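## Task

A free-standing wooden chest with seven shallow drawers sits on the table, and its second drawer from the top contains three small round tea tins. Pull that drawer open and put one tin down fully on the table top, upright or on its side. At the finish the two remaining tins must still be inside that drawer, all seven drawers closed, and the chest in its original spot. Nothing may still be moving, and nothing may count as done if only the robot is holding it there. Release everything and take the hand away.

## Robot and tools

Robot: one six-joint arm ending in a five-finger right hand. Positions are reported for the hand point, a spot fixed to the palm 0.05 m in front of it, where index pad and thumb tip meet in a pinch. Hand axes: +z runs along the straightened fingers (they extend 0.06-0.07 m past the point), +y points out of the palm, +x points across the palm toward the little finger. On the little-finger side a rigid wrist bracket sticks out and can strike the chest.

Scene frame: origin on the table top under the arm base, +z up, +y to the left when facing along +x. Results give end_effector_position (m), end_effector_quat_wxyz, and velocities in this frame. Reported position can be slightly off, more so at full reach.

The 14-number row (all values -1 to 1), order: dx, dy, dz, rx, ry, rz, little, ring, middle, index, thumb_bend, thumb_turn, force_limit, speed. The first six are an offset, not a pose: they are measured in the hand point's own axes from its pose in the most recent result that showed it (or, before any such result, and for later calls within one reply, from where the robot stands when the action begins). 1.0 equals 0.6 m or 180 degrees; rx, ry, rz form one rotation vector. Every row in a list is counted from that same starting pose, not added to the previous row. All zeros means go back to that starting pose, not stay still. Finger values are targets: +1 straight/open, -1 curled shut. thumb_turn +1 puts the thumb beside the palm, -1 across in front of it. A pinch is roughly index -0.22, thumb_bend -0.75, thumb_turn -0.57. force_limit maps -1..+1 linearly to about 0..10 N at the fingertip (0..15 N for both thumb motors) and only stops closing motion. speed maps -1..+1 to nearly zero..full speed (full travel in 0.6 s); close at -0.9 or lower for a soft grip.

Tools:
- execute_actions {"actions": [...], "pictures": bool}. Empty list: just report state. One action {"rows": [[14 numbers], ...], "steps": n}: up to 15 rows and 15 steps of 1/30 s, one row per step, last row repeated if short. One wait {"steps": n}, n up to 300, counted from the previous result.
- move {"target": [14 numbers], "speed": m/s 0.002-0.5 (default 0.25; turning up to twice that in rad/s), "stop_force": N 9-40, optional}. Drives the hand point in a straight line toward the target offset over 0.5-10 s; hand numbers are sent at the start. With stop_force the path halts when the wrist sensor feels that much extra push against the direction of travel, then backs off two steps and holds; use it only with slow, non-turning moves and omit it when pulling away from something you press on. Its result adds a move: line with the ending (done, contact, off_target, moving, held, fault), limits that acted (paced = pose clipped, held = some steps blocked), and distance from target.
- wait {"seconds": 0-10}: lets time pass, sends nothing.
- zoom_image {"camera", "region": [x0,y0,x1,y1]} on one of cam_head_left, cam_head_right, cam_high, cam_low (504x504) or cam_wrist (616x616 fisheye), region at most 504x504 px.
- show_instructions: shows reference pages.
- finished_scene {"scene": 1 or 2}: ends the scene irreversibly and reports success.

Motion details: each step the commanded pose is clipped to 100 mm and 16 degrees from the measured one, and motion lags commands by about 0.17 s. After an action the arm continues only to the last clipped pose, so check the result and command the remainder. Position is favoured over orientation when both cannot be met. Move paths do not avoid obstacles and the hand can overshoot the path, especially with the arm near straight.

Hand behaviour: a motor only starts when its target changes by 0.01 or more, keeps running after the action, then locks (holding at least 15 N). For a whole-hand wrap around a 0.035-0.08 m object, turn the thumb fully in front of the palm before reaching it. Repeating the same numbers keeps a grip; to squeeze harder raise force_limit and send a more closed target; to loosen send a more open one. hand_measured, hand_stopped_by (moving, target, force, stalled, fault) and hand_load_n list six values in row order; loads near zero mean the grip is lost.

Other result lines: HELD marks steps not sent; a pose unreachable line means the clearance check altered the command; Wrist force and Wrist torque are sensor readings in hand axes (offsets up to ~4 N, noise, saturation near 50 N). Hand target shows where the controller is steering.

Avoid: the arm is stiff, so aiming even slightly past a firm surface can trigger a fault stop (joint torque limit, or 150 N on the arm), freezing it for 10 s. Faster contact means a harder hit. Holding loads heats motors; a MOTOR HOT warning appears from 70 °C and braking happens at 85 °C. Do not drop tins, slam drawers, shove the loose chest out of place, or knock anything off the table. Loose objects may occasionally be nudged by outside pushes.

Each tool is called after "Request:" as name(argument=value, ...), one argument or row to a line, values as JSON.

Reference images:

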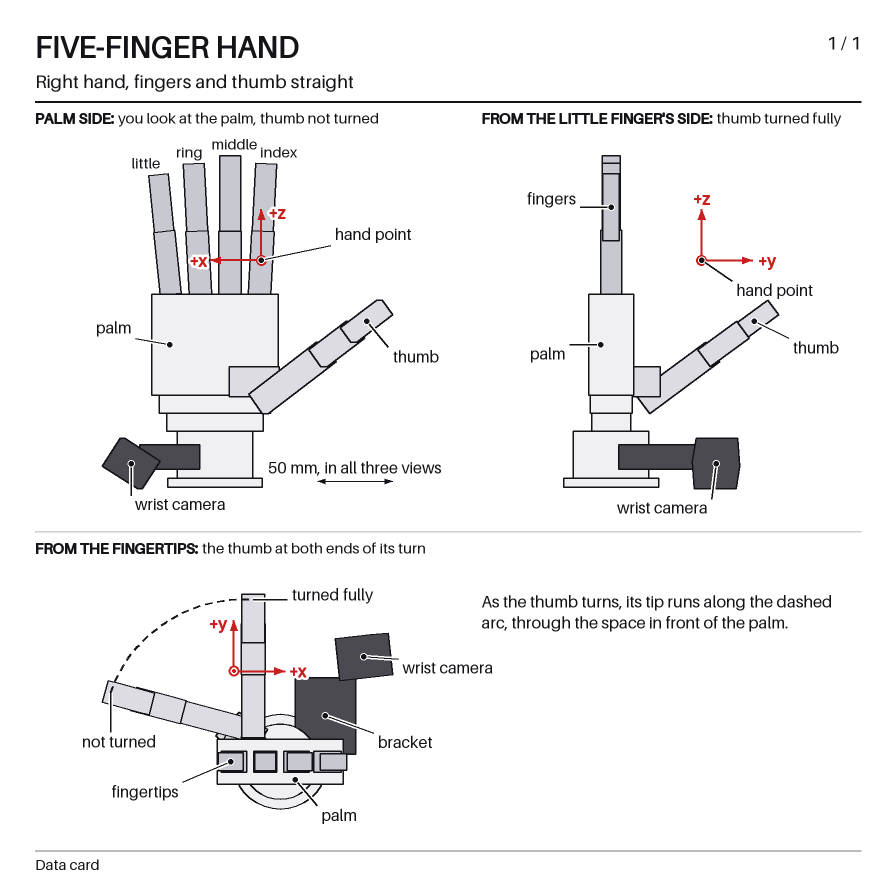

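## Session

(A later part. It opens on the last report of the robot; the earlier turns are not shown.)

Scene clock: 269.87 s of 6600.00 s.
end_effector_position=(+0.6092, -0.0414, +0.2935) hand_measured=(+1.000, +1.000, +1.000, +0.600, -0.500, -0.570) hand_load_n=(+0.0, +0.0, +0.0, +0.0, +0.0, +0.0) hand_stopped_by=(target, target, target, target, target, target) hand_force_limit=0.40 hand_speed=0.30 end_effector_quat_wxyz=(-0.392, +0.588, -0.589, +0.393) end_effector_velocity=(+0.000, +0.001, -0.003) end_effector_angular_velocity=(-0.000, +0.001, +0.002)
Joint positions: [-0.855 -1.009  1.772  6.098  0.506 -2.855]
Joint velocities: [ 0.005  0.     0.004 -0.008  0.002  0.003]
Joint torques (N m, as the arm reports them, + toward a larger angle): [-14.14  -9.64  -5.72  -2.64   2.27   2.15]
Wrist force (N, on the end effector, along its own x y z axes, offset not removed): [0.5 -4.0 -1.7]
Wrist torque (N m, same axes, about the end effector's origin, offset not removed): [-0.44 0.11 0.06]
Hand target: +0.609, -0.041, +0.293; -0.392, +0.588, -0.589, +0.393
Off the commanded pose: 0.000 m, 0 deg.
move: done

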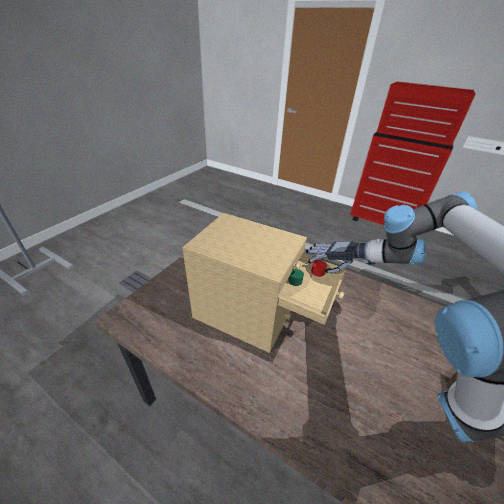

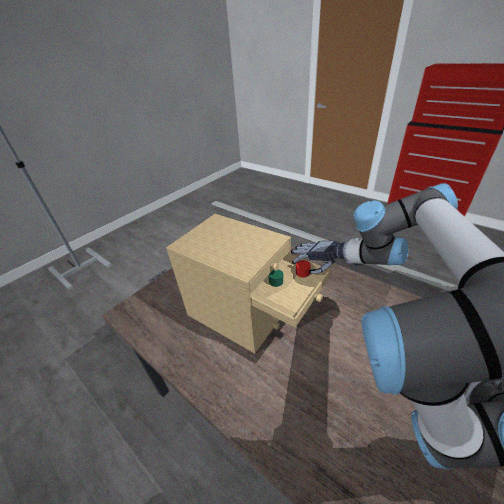

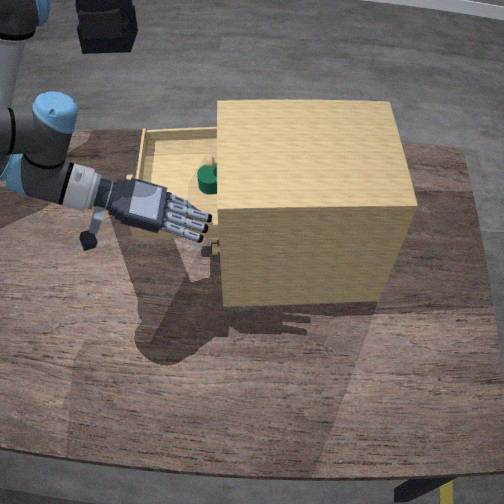

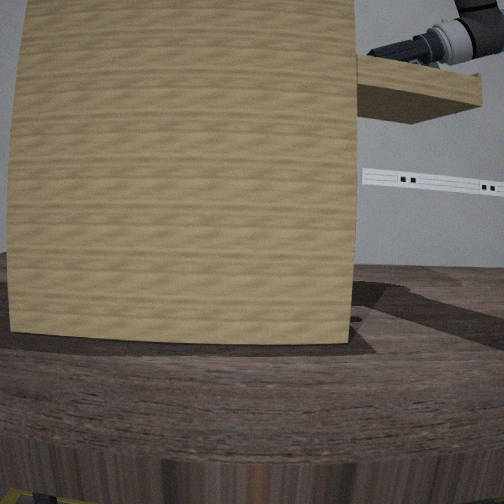

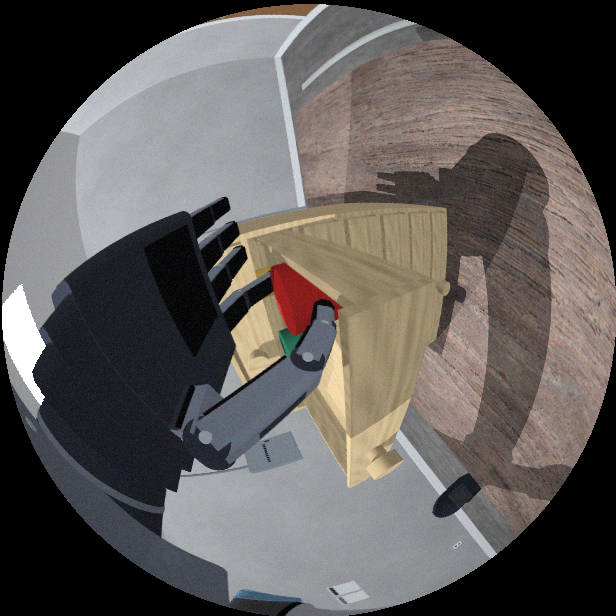

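Close index.

Request:
move(
  target=[0,0,0,0,0,0,1,1,1,-0.2,-0.5,-0.57,0.4,-0.7],
)

Request:
zoom_image(
  camera="cam_head_right",
  region=[250,210,370,330],
)

Scene clock: 274.33 s of 6600.00 s.
end_effector_position=(+0.6092, -0.0413, +0.2934) hand_measured=(+1.000, +1.000, +1.000, +0.538, -0.498, -0.570) hand_load_n=(+0.0, +0.0, +0.0, +7.5, +4.0, -1.0) hand_stopped_by=(target, target, target, force, target, target) hand_force_limit=0.40 hand_speed=-0.70 end_effector_quat_wxyz=(-0.392, +0.588, -0.589, +0.393) end_effector_velocity=(+0.000, +0.000, -0.000) end_effector_angular_velocity=(+0.001, +0.001, +0.001)
Joint positions: [-0.854 -1.009  1.772  6.098  0.506 -2.855]
Joint velocities: [ 0.001  0.001 -0.001  0.001 -0.     0.   ]
Joint torques (N m, as the arm reports them, + toward a larger angle): [-35.17 -12.82 -31.53   1.5   -2.35  -2.28]
Wrist force (N, on the end effector, along its own x y z axes, offset not removed): [3.0 -4.8 -0.7]
Wrist torque (N m, same axes, about the end effector's origin, offset not removed): [0.30 -0.21 0.12]
Hand target: +0.609, -0.041, +0.294; -0.392, +0.588, -0.589, +0.393
Off the commanded pose: 0.000 m, 0 deg.
After step 90, 0.77 s passed at rest.
move: done

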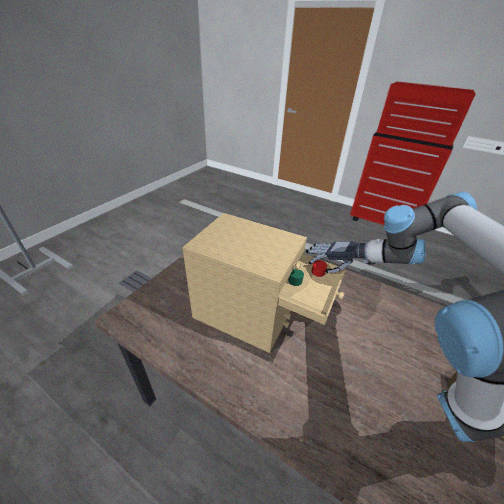

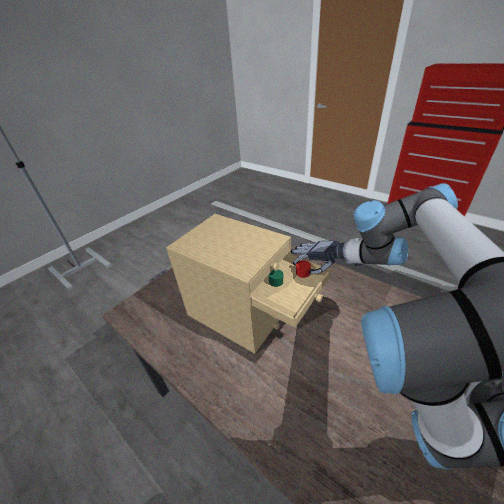

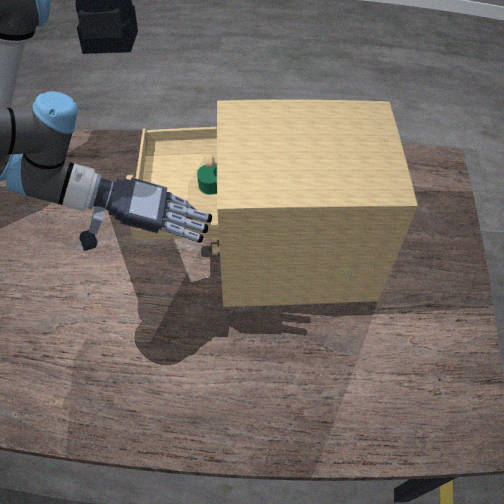

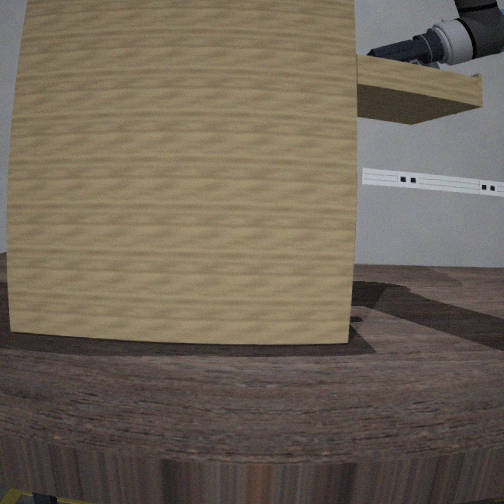

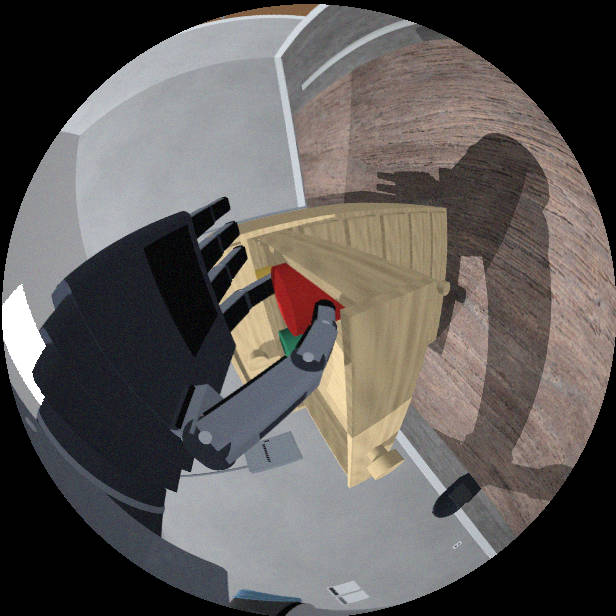

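Region (250, 210, 370, 330) of cam_head_right's 504x504 image, scaled by 4.200, with more detail than that image has.

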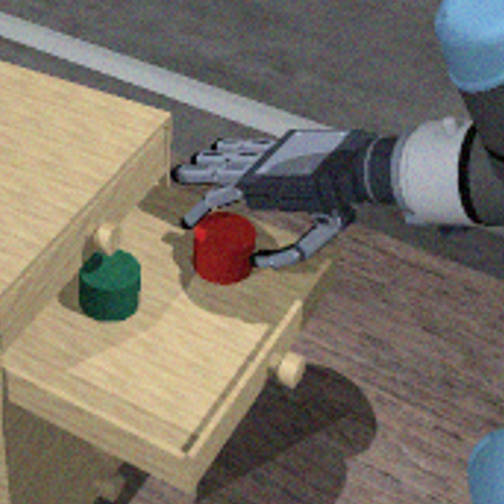

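Request:
move(
  target=[0,-0.03,-0.013,0,0,0,1,1,1,-0.2,-0.5,-0.57,0.4,-0.7],
  speed=0.02,
)

Request:
zoom_image(
  camera="cam_head_right",
  region=[250,210,370,330],
)

Scene clock: 284.03 s of 6600.00 s.
end_effector_position=(+0.6090, -0.0412, +0.3128) hand_measured=(+1.000, +1.000, +1.000, +0.538, -0.496, -0.570) hand_load_n=(+0.0, +0.0, +0.0, +5.0, +6.0, -0.5) hand_stopped_by=(target, target, target, force, target, target) hand_force_limit=0.40 hand_speed=-0.70 end_effector_quat_wxyz=(-0.392, +0.588, -0.589, +0.393) end_effector_velocity=(+0.000, +0.000, +0.003) end_effector_angular_velocity=(-0.000, -0.000, -0.000)
Joint positions: [-0.874 -1.014  1.736  6.158  0.489 -2.877]
Joint velocities: [-0.002 -0.001 -0.005  0.008 -0.002 -0.003]
Joint torques (N m, as the arm reports them, + toward a larger angle): [-43.51 -22.55 -34.04   0.62  -1.49  -2.71]
Wrist force (N, on the end effector, along its own x y z axes, offset not removed): [1.8 0.7 -2.0]
Wrist torque (N m, same axes, about the end effector's origin, offset not removed): [0.18 0.01 0.03]
Hand target: +0.609, -0.041, +0.313; -0.392, +0.588, -0.589, +0.393
Off the commanded pose: 0.000 m, 0 deg.
After step 90, 5.43 s passed at rest.
move: done

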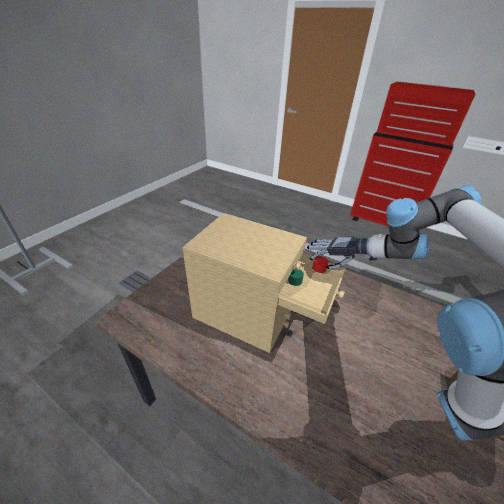

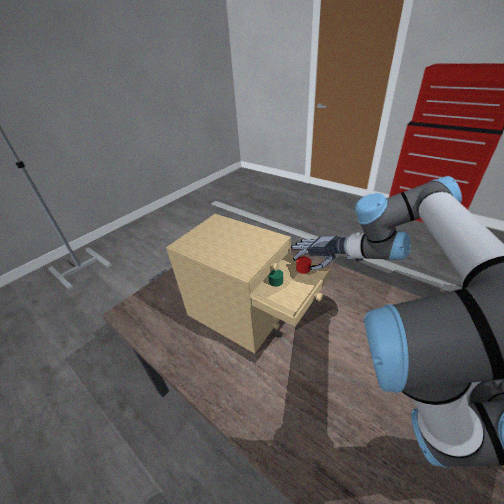

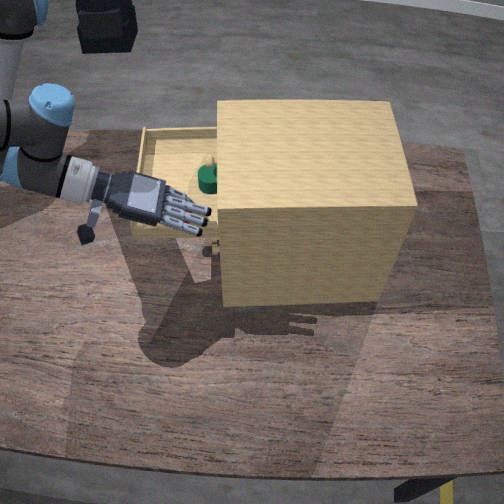

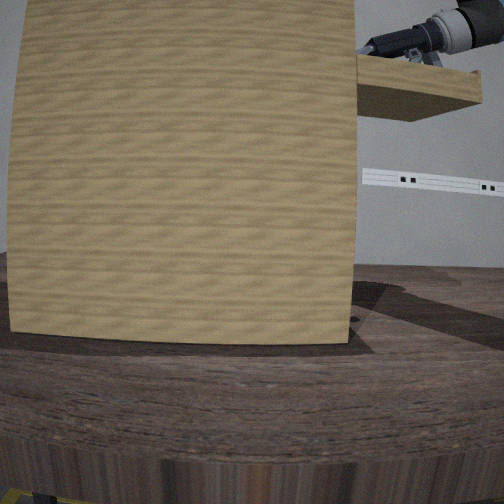

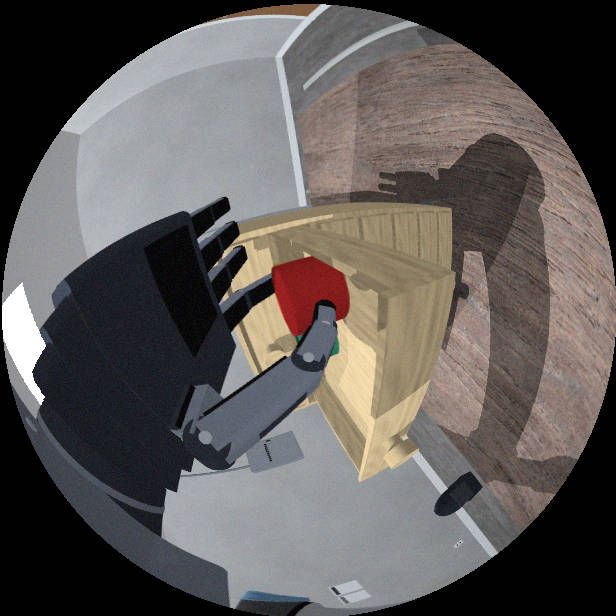

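Region (250, 210, 370, 330) of cam_head_right's 504x504 image, scaled by 4.200, with more detail than that image has.

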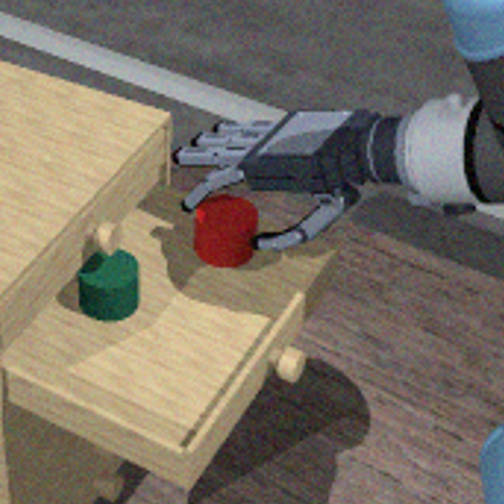

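Request:
move(
  target=[0,-0.046,-0.02,0,0,0,1,1,1,-0.2,-0.5,-0.57,0.4,-0.7],
  speed=0.04,
)

Request:
move(
  target=[0.2,0,0,0,0,0,1,1,1,-0.2,-0.5,-0.57,0.4,-0.7],
  speed=0.06,
)

Scene clock: 293.40 s of 6600.00 s.
end_effector_position=(+0.6085, -0.0411, +0.3427) hand_measured=(+1.000, +1.000, +1.000, +0.538, -0.496, -0.570) hand_load_n=(+0.0, +0.0, +0.0, +5.0, +6.0, -0.5) hand_stopped_by=(target, target, target, force, target, target) hand_force_limit=0.40 hand_speed=-0.70 end_effector_quat_wxyz=(-0.392, +0.588, -0.588, +0.393) end_effector_velocity=(-0.000, -0.000, +0.003) end_effector_angular_velocity=(-0.001, -0.000, -0.001)
Joint positions: [-0.903 -1.017  1.677  6.253  0.465 -2.914]
Joint velocities: [-0.003 -0.    -0.005  0.009 -0.002 -0.005]
Joint torques (N m, as the arm reports them, + toward a larger angle): [-43.44  -9.94 -34.91   0.91  -1.4   -2.12]
Wrist force (N, on the end effector, along its own x y z axes, offset not removed): [-0.3 -2.1 -0.1]
Wrist torque (N m, same axes, about the end effector's origin, offset not removed): [-0.34 0.24 -0.23]
Hand target: +0.608, -0.041, +0.343; -0.392, +0.588, -0.589, +0.393
Off the commanded pose: 0.000 m, 0 deg.
After step 90, 5.27 s passed at rest.
move: done

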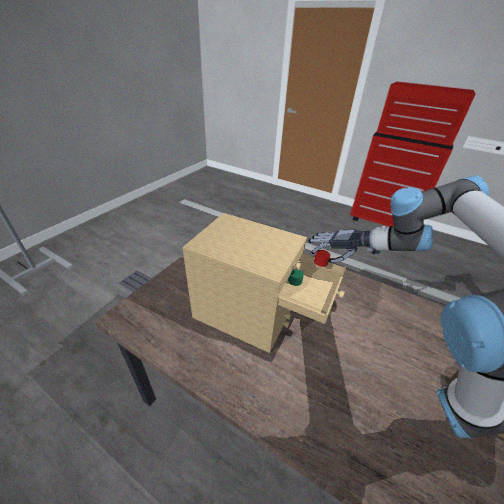

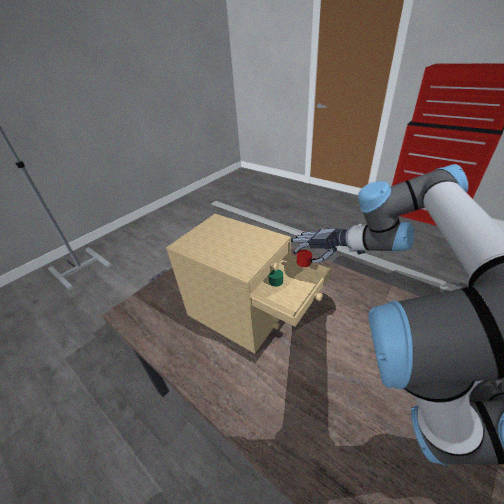

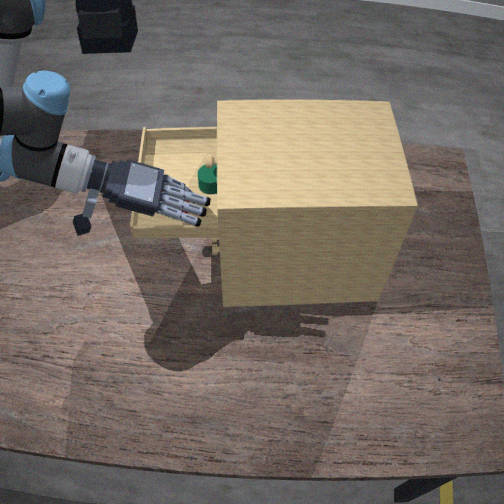

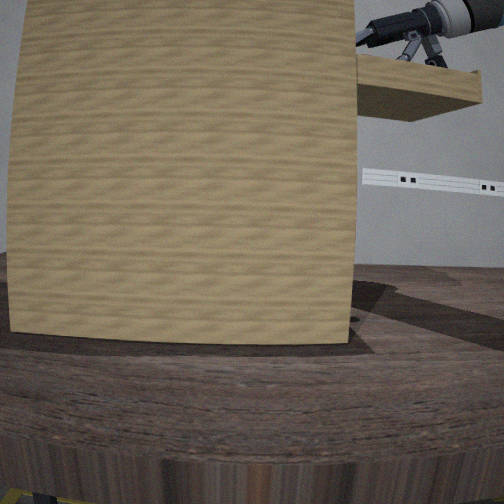

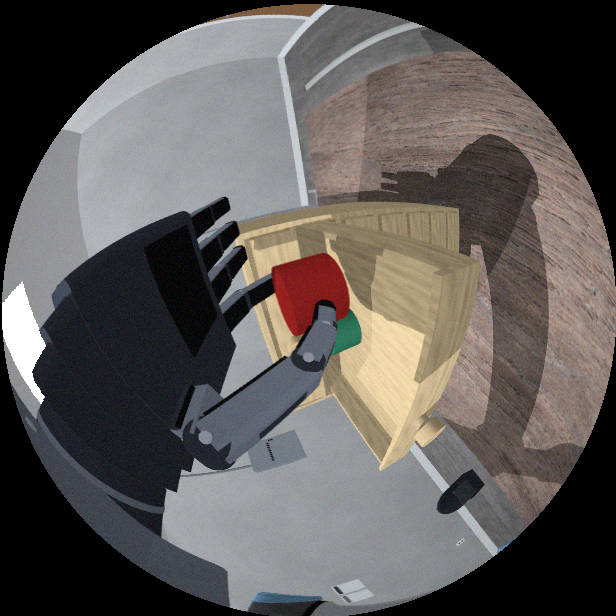

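Scene clock: 295.80 s of 6600.00 s.
end_effector_position=(+0.6084, -0.1607, +0.3428) hand_measured=(+1.000, +1.000, +1.000, +0.538, -0.496, -0.570) hand_load_n=(+0.0, +0.0, +0.0, +5.0, +6.0, -0.5) hand_stopped_by=(target, target, target, force, target, target) hand_force_limit=0.40 hand_speed=-0.70 end_effector_quat_wxyz=(-0.395, +0.586, -0.586, +0.396) end_effector_velocity=(+0.001, -0.001, -0.000) end_effector_angular_velocity=(-0.000, +0.001, +0.002)
Joint positions: [-1.001 -0.762  1.501  6.285  0.39  -3.04 ]
Joint velocities: [ 0.001  0.003 -0.004  0.    -0.001 -0.   ]
Joint torques (N m, as the arm reports them, + toward a larger angle): [-43.99 -17.68 -35.57   1.46  -1.78  -2.14]
Wrist force (N, on the end effector, along its own x y z axes, offset not removed): [2.8 1.4 -2.1]
Wrist torque (N m, same axes, about the end effector's origin, offset not removed): [0.42 -0.24 0.13]
Hand target: +0.608, -0.161, +0.343; -0.395, +0.586, -0.586, +0.396
Off the commanded pose: 0.000 m, 1 deg.
joint sent to its limit — the command would take joint 4 (wrist 1) past its upper limit, so that joint was sent only as far as its limit.
move: done

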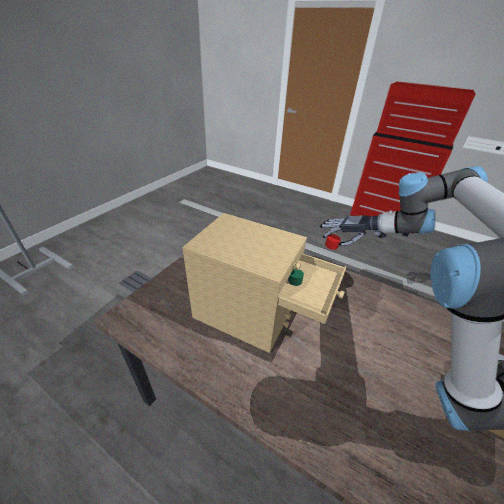

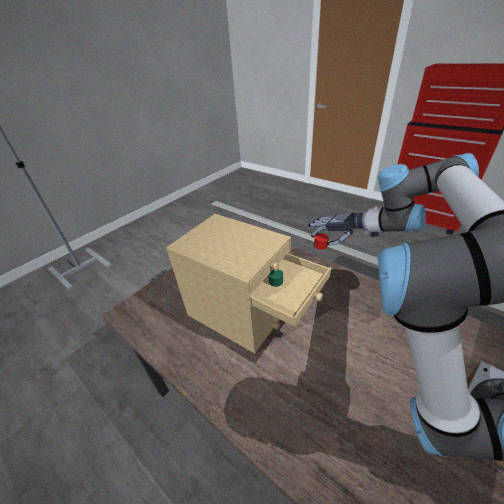

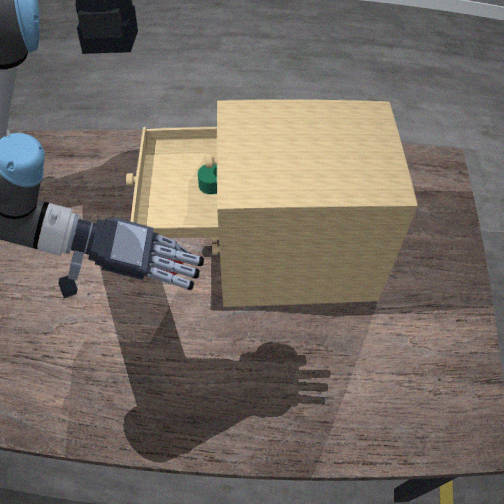

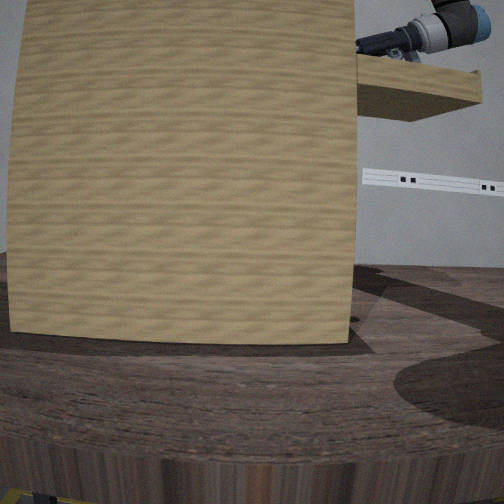

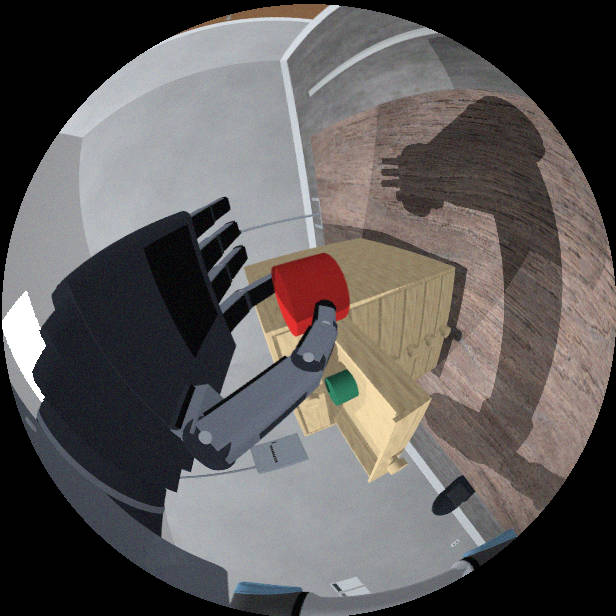

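Request:
move(
  target=[0.07,0.433,0.175,0,0,0,1,1,1,-0.2,-0.5,-0.57,0.4,-0.7],
  speed=0.1,
)

Request:
move(
  target=[0,0.07,0.028,0,0,0,1,1,1,-0.2,-0.5,-0.57,0.4,-0.7],
  speed=0.01,
  stop_force=9,
)

Scene clock: 304.67 s of 6600.00 s.
end_effector_position=(+0.6084, -0.2033, +0.0627) hand_measured=(+1.000, +1.000, +1.000, +0.538, -0.496, -0.570) hand_load_n=(+0.0, +0.0, +0.0, +5.0, +6.0, -0.5) hand_stopped_by=(target, target, target, force, target, target) hand_force_limit=0.40 hand_speed=-0.70 end_effector_quat_wxyz=(-0.395, +0.586, -0.587, +0.396) end_effector_velocity=(-0.000, -0.001, -0.002) end_effector_angular_velocity=(+0.001, -0.001, -0.001)
Joint positions: [-0.782 -0.468  1.778  5.469  0.571 -2.766]
Joint velocities: [ 0.001  0.004  0.    -0.005  0.002  0.003]
Joint torques (N m, as the arm reports them, + toward a larger angle): [-17.82 -25.64  -3.26  -2.78   2.48   2.32]
Wrist force (N, on the end effector, along its own x y z axes, offset not removed): [1.3 -1.3 -1.1]
Wrist torque (N m, same axes, about the end effector's origin, offset not removed): [0.06 -0.19 0.00]
Hand target: +0.608, -0.203, +0.062; -0.395, +0.586, -0.587, +0.396
Off the commanded pose: 0.001 m, 0 deg.
After step 90, 2.53 s passed at rest.
move: done

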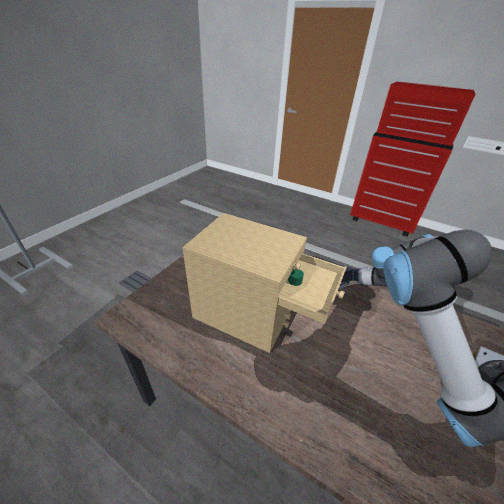

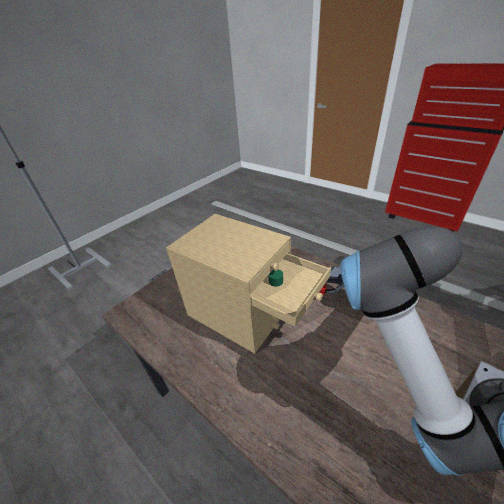

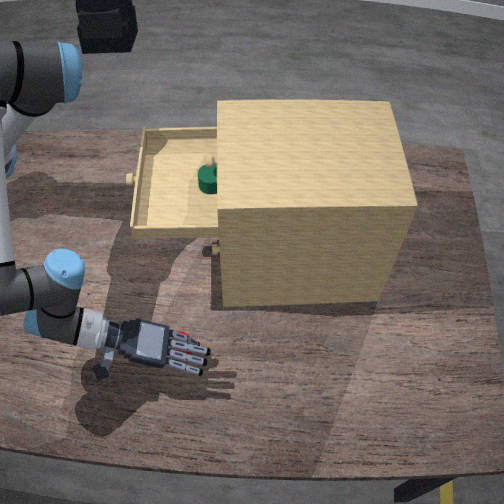

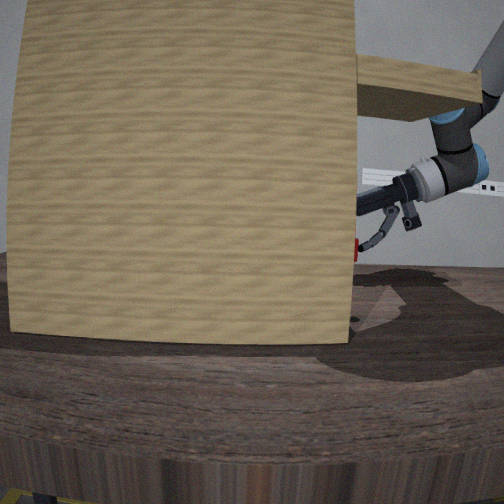

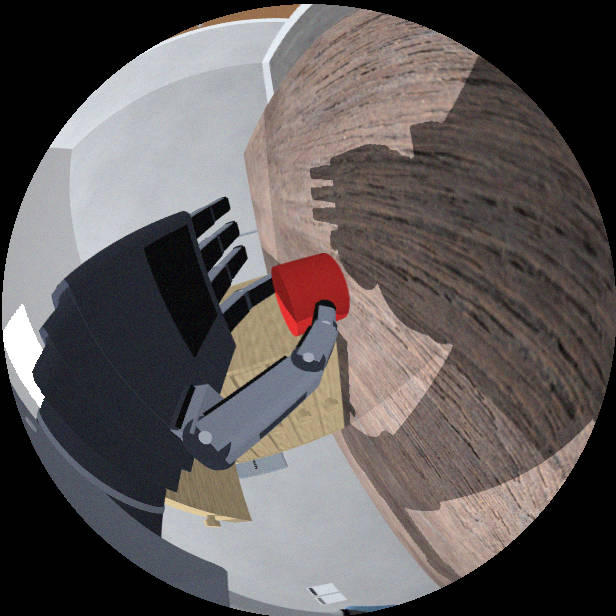

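Scene clock: 309.13 s of 6600.00 s.
end_effector_position=(+0.6082, -0.2032, +0.0215) hand_measured=(+1.000, +1.000, +1.000, +0.538, -0.498, -0.570) hand_load_n=(+0.0, +0.0, +0.0, +11.5, +3.5, -0.5) hand_stopped_by=(target, target, target, force, target, target) hand_force_limit=0.40 hand_speed=-0.70 end_effector_quat_wxyz=(-0.395, +0.586, -0.587, +0.395) end_effector_velocity=(+0.000, -0.000, +0.003) end_effector_angular_velocity=(-0.002, +0.000, +0.001)
Joint positions: [-0.733 -0.411  1.79   5.368  0.614 -2.726]
Joint velocities: [-0.004 -0.004 -0.002  0.008 -0.005 -0.006]
Joint torques (N m, as the arm reports them, + toward a larger angle): [-42.75 -32.78  -0.89   2.38  -3.06  -2.34]
Wrist force (N, on the end effector, along its own x y z axes, offset not removed): [3.0 -11.3 -2.8]
Wrist torque (N m, same axes, about the end effector's origin, offset not removed): [0.37 -0.03 0.22]
Hand target: +0.608, -0.203, +0.022; -0.395, +0.586, -0.586, +0.396
Off the commanded pose: 0.004 m, 0 deg.
move: contact

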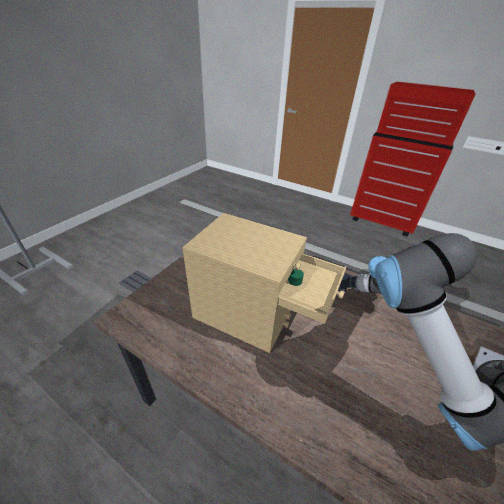

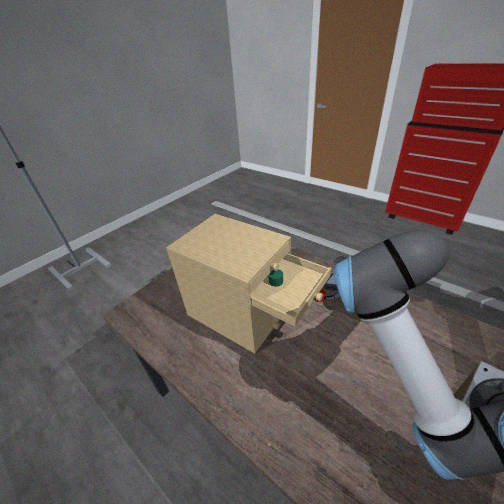

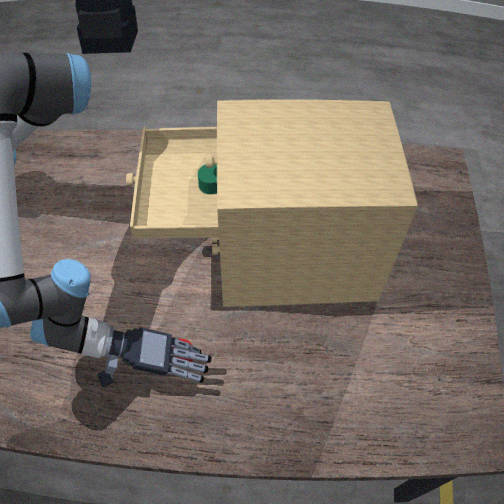

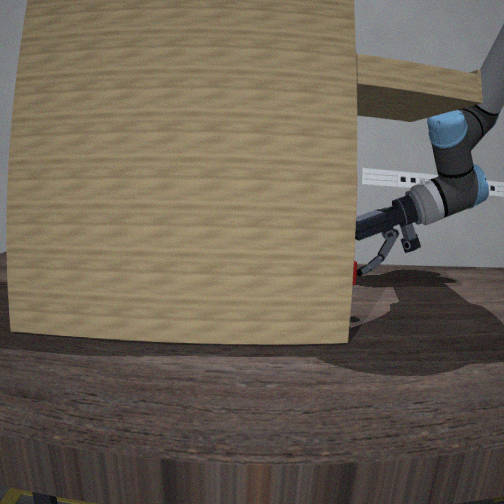

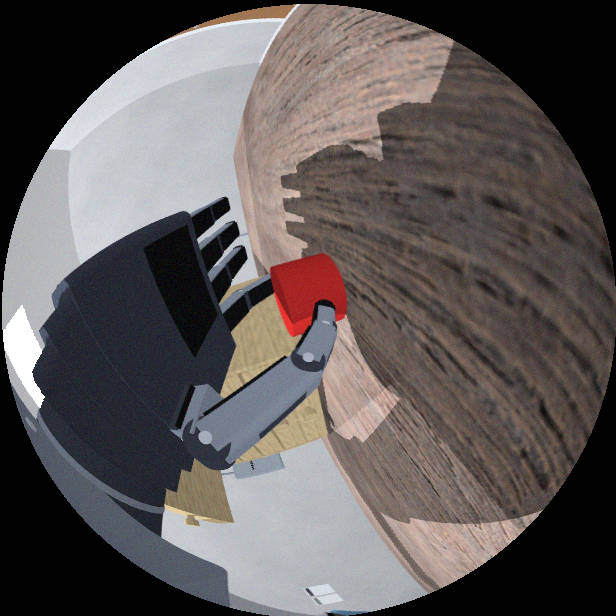

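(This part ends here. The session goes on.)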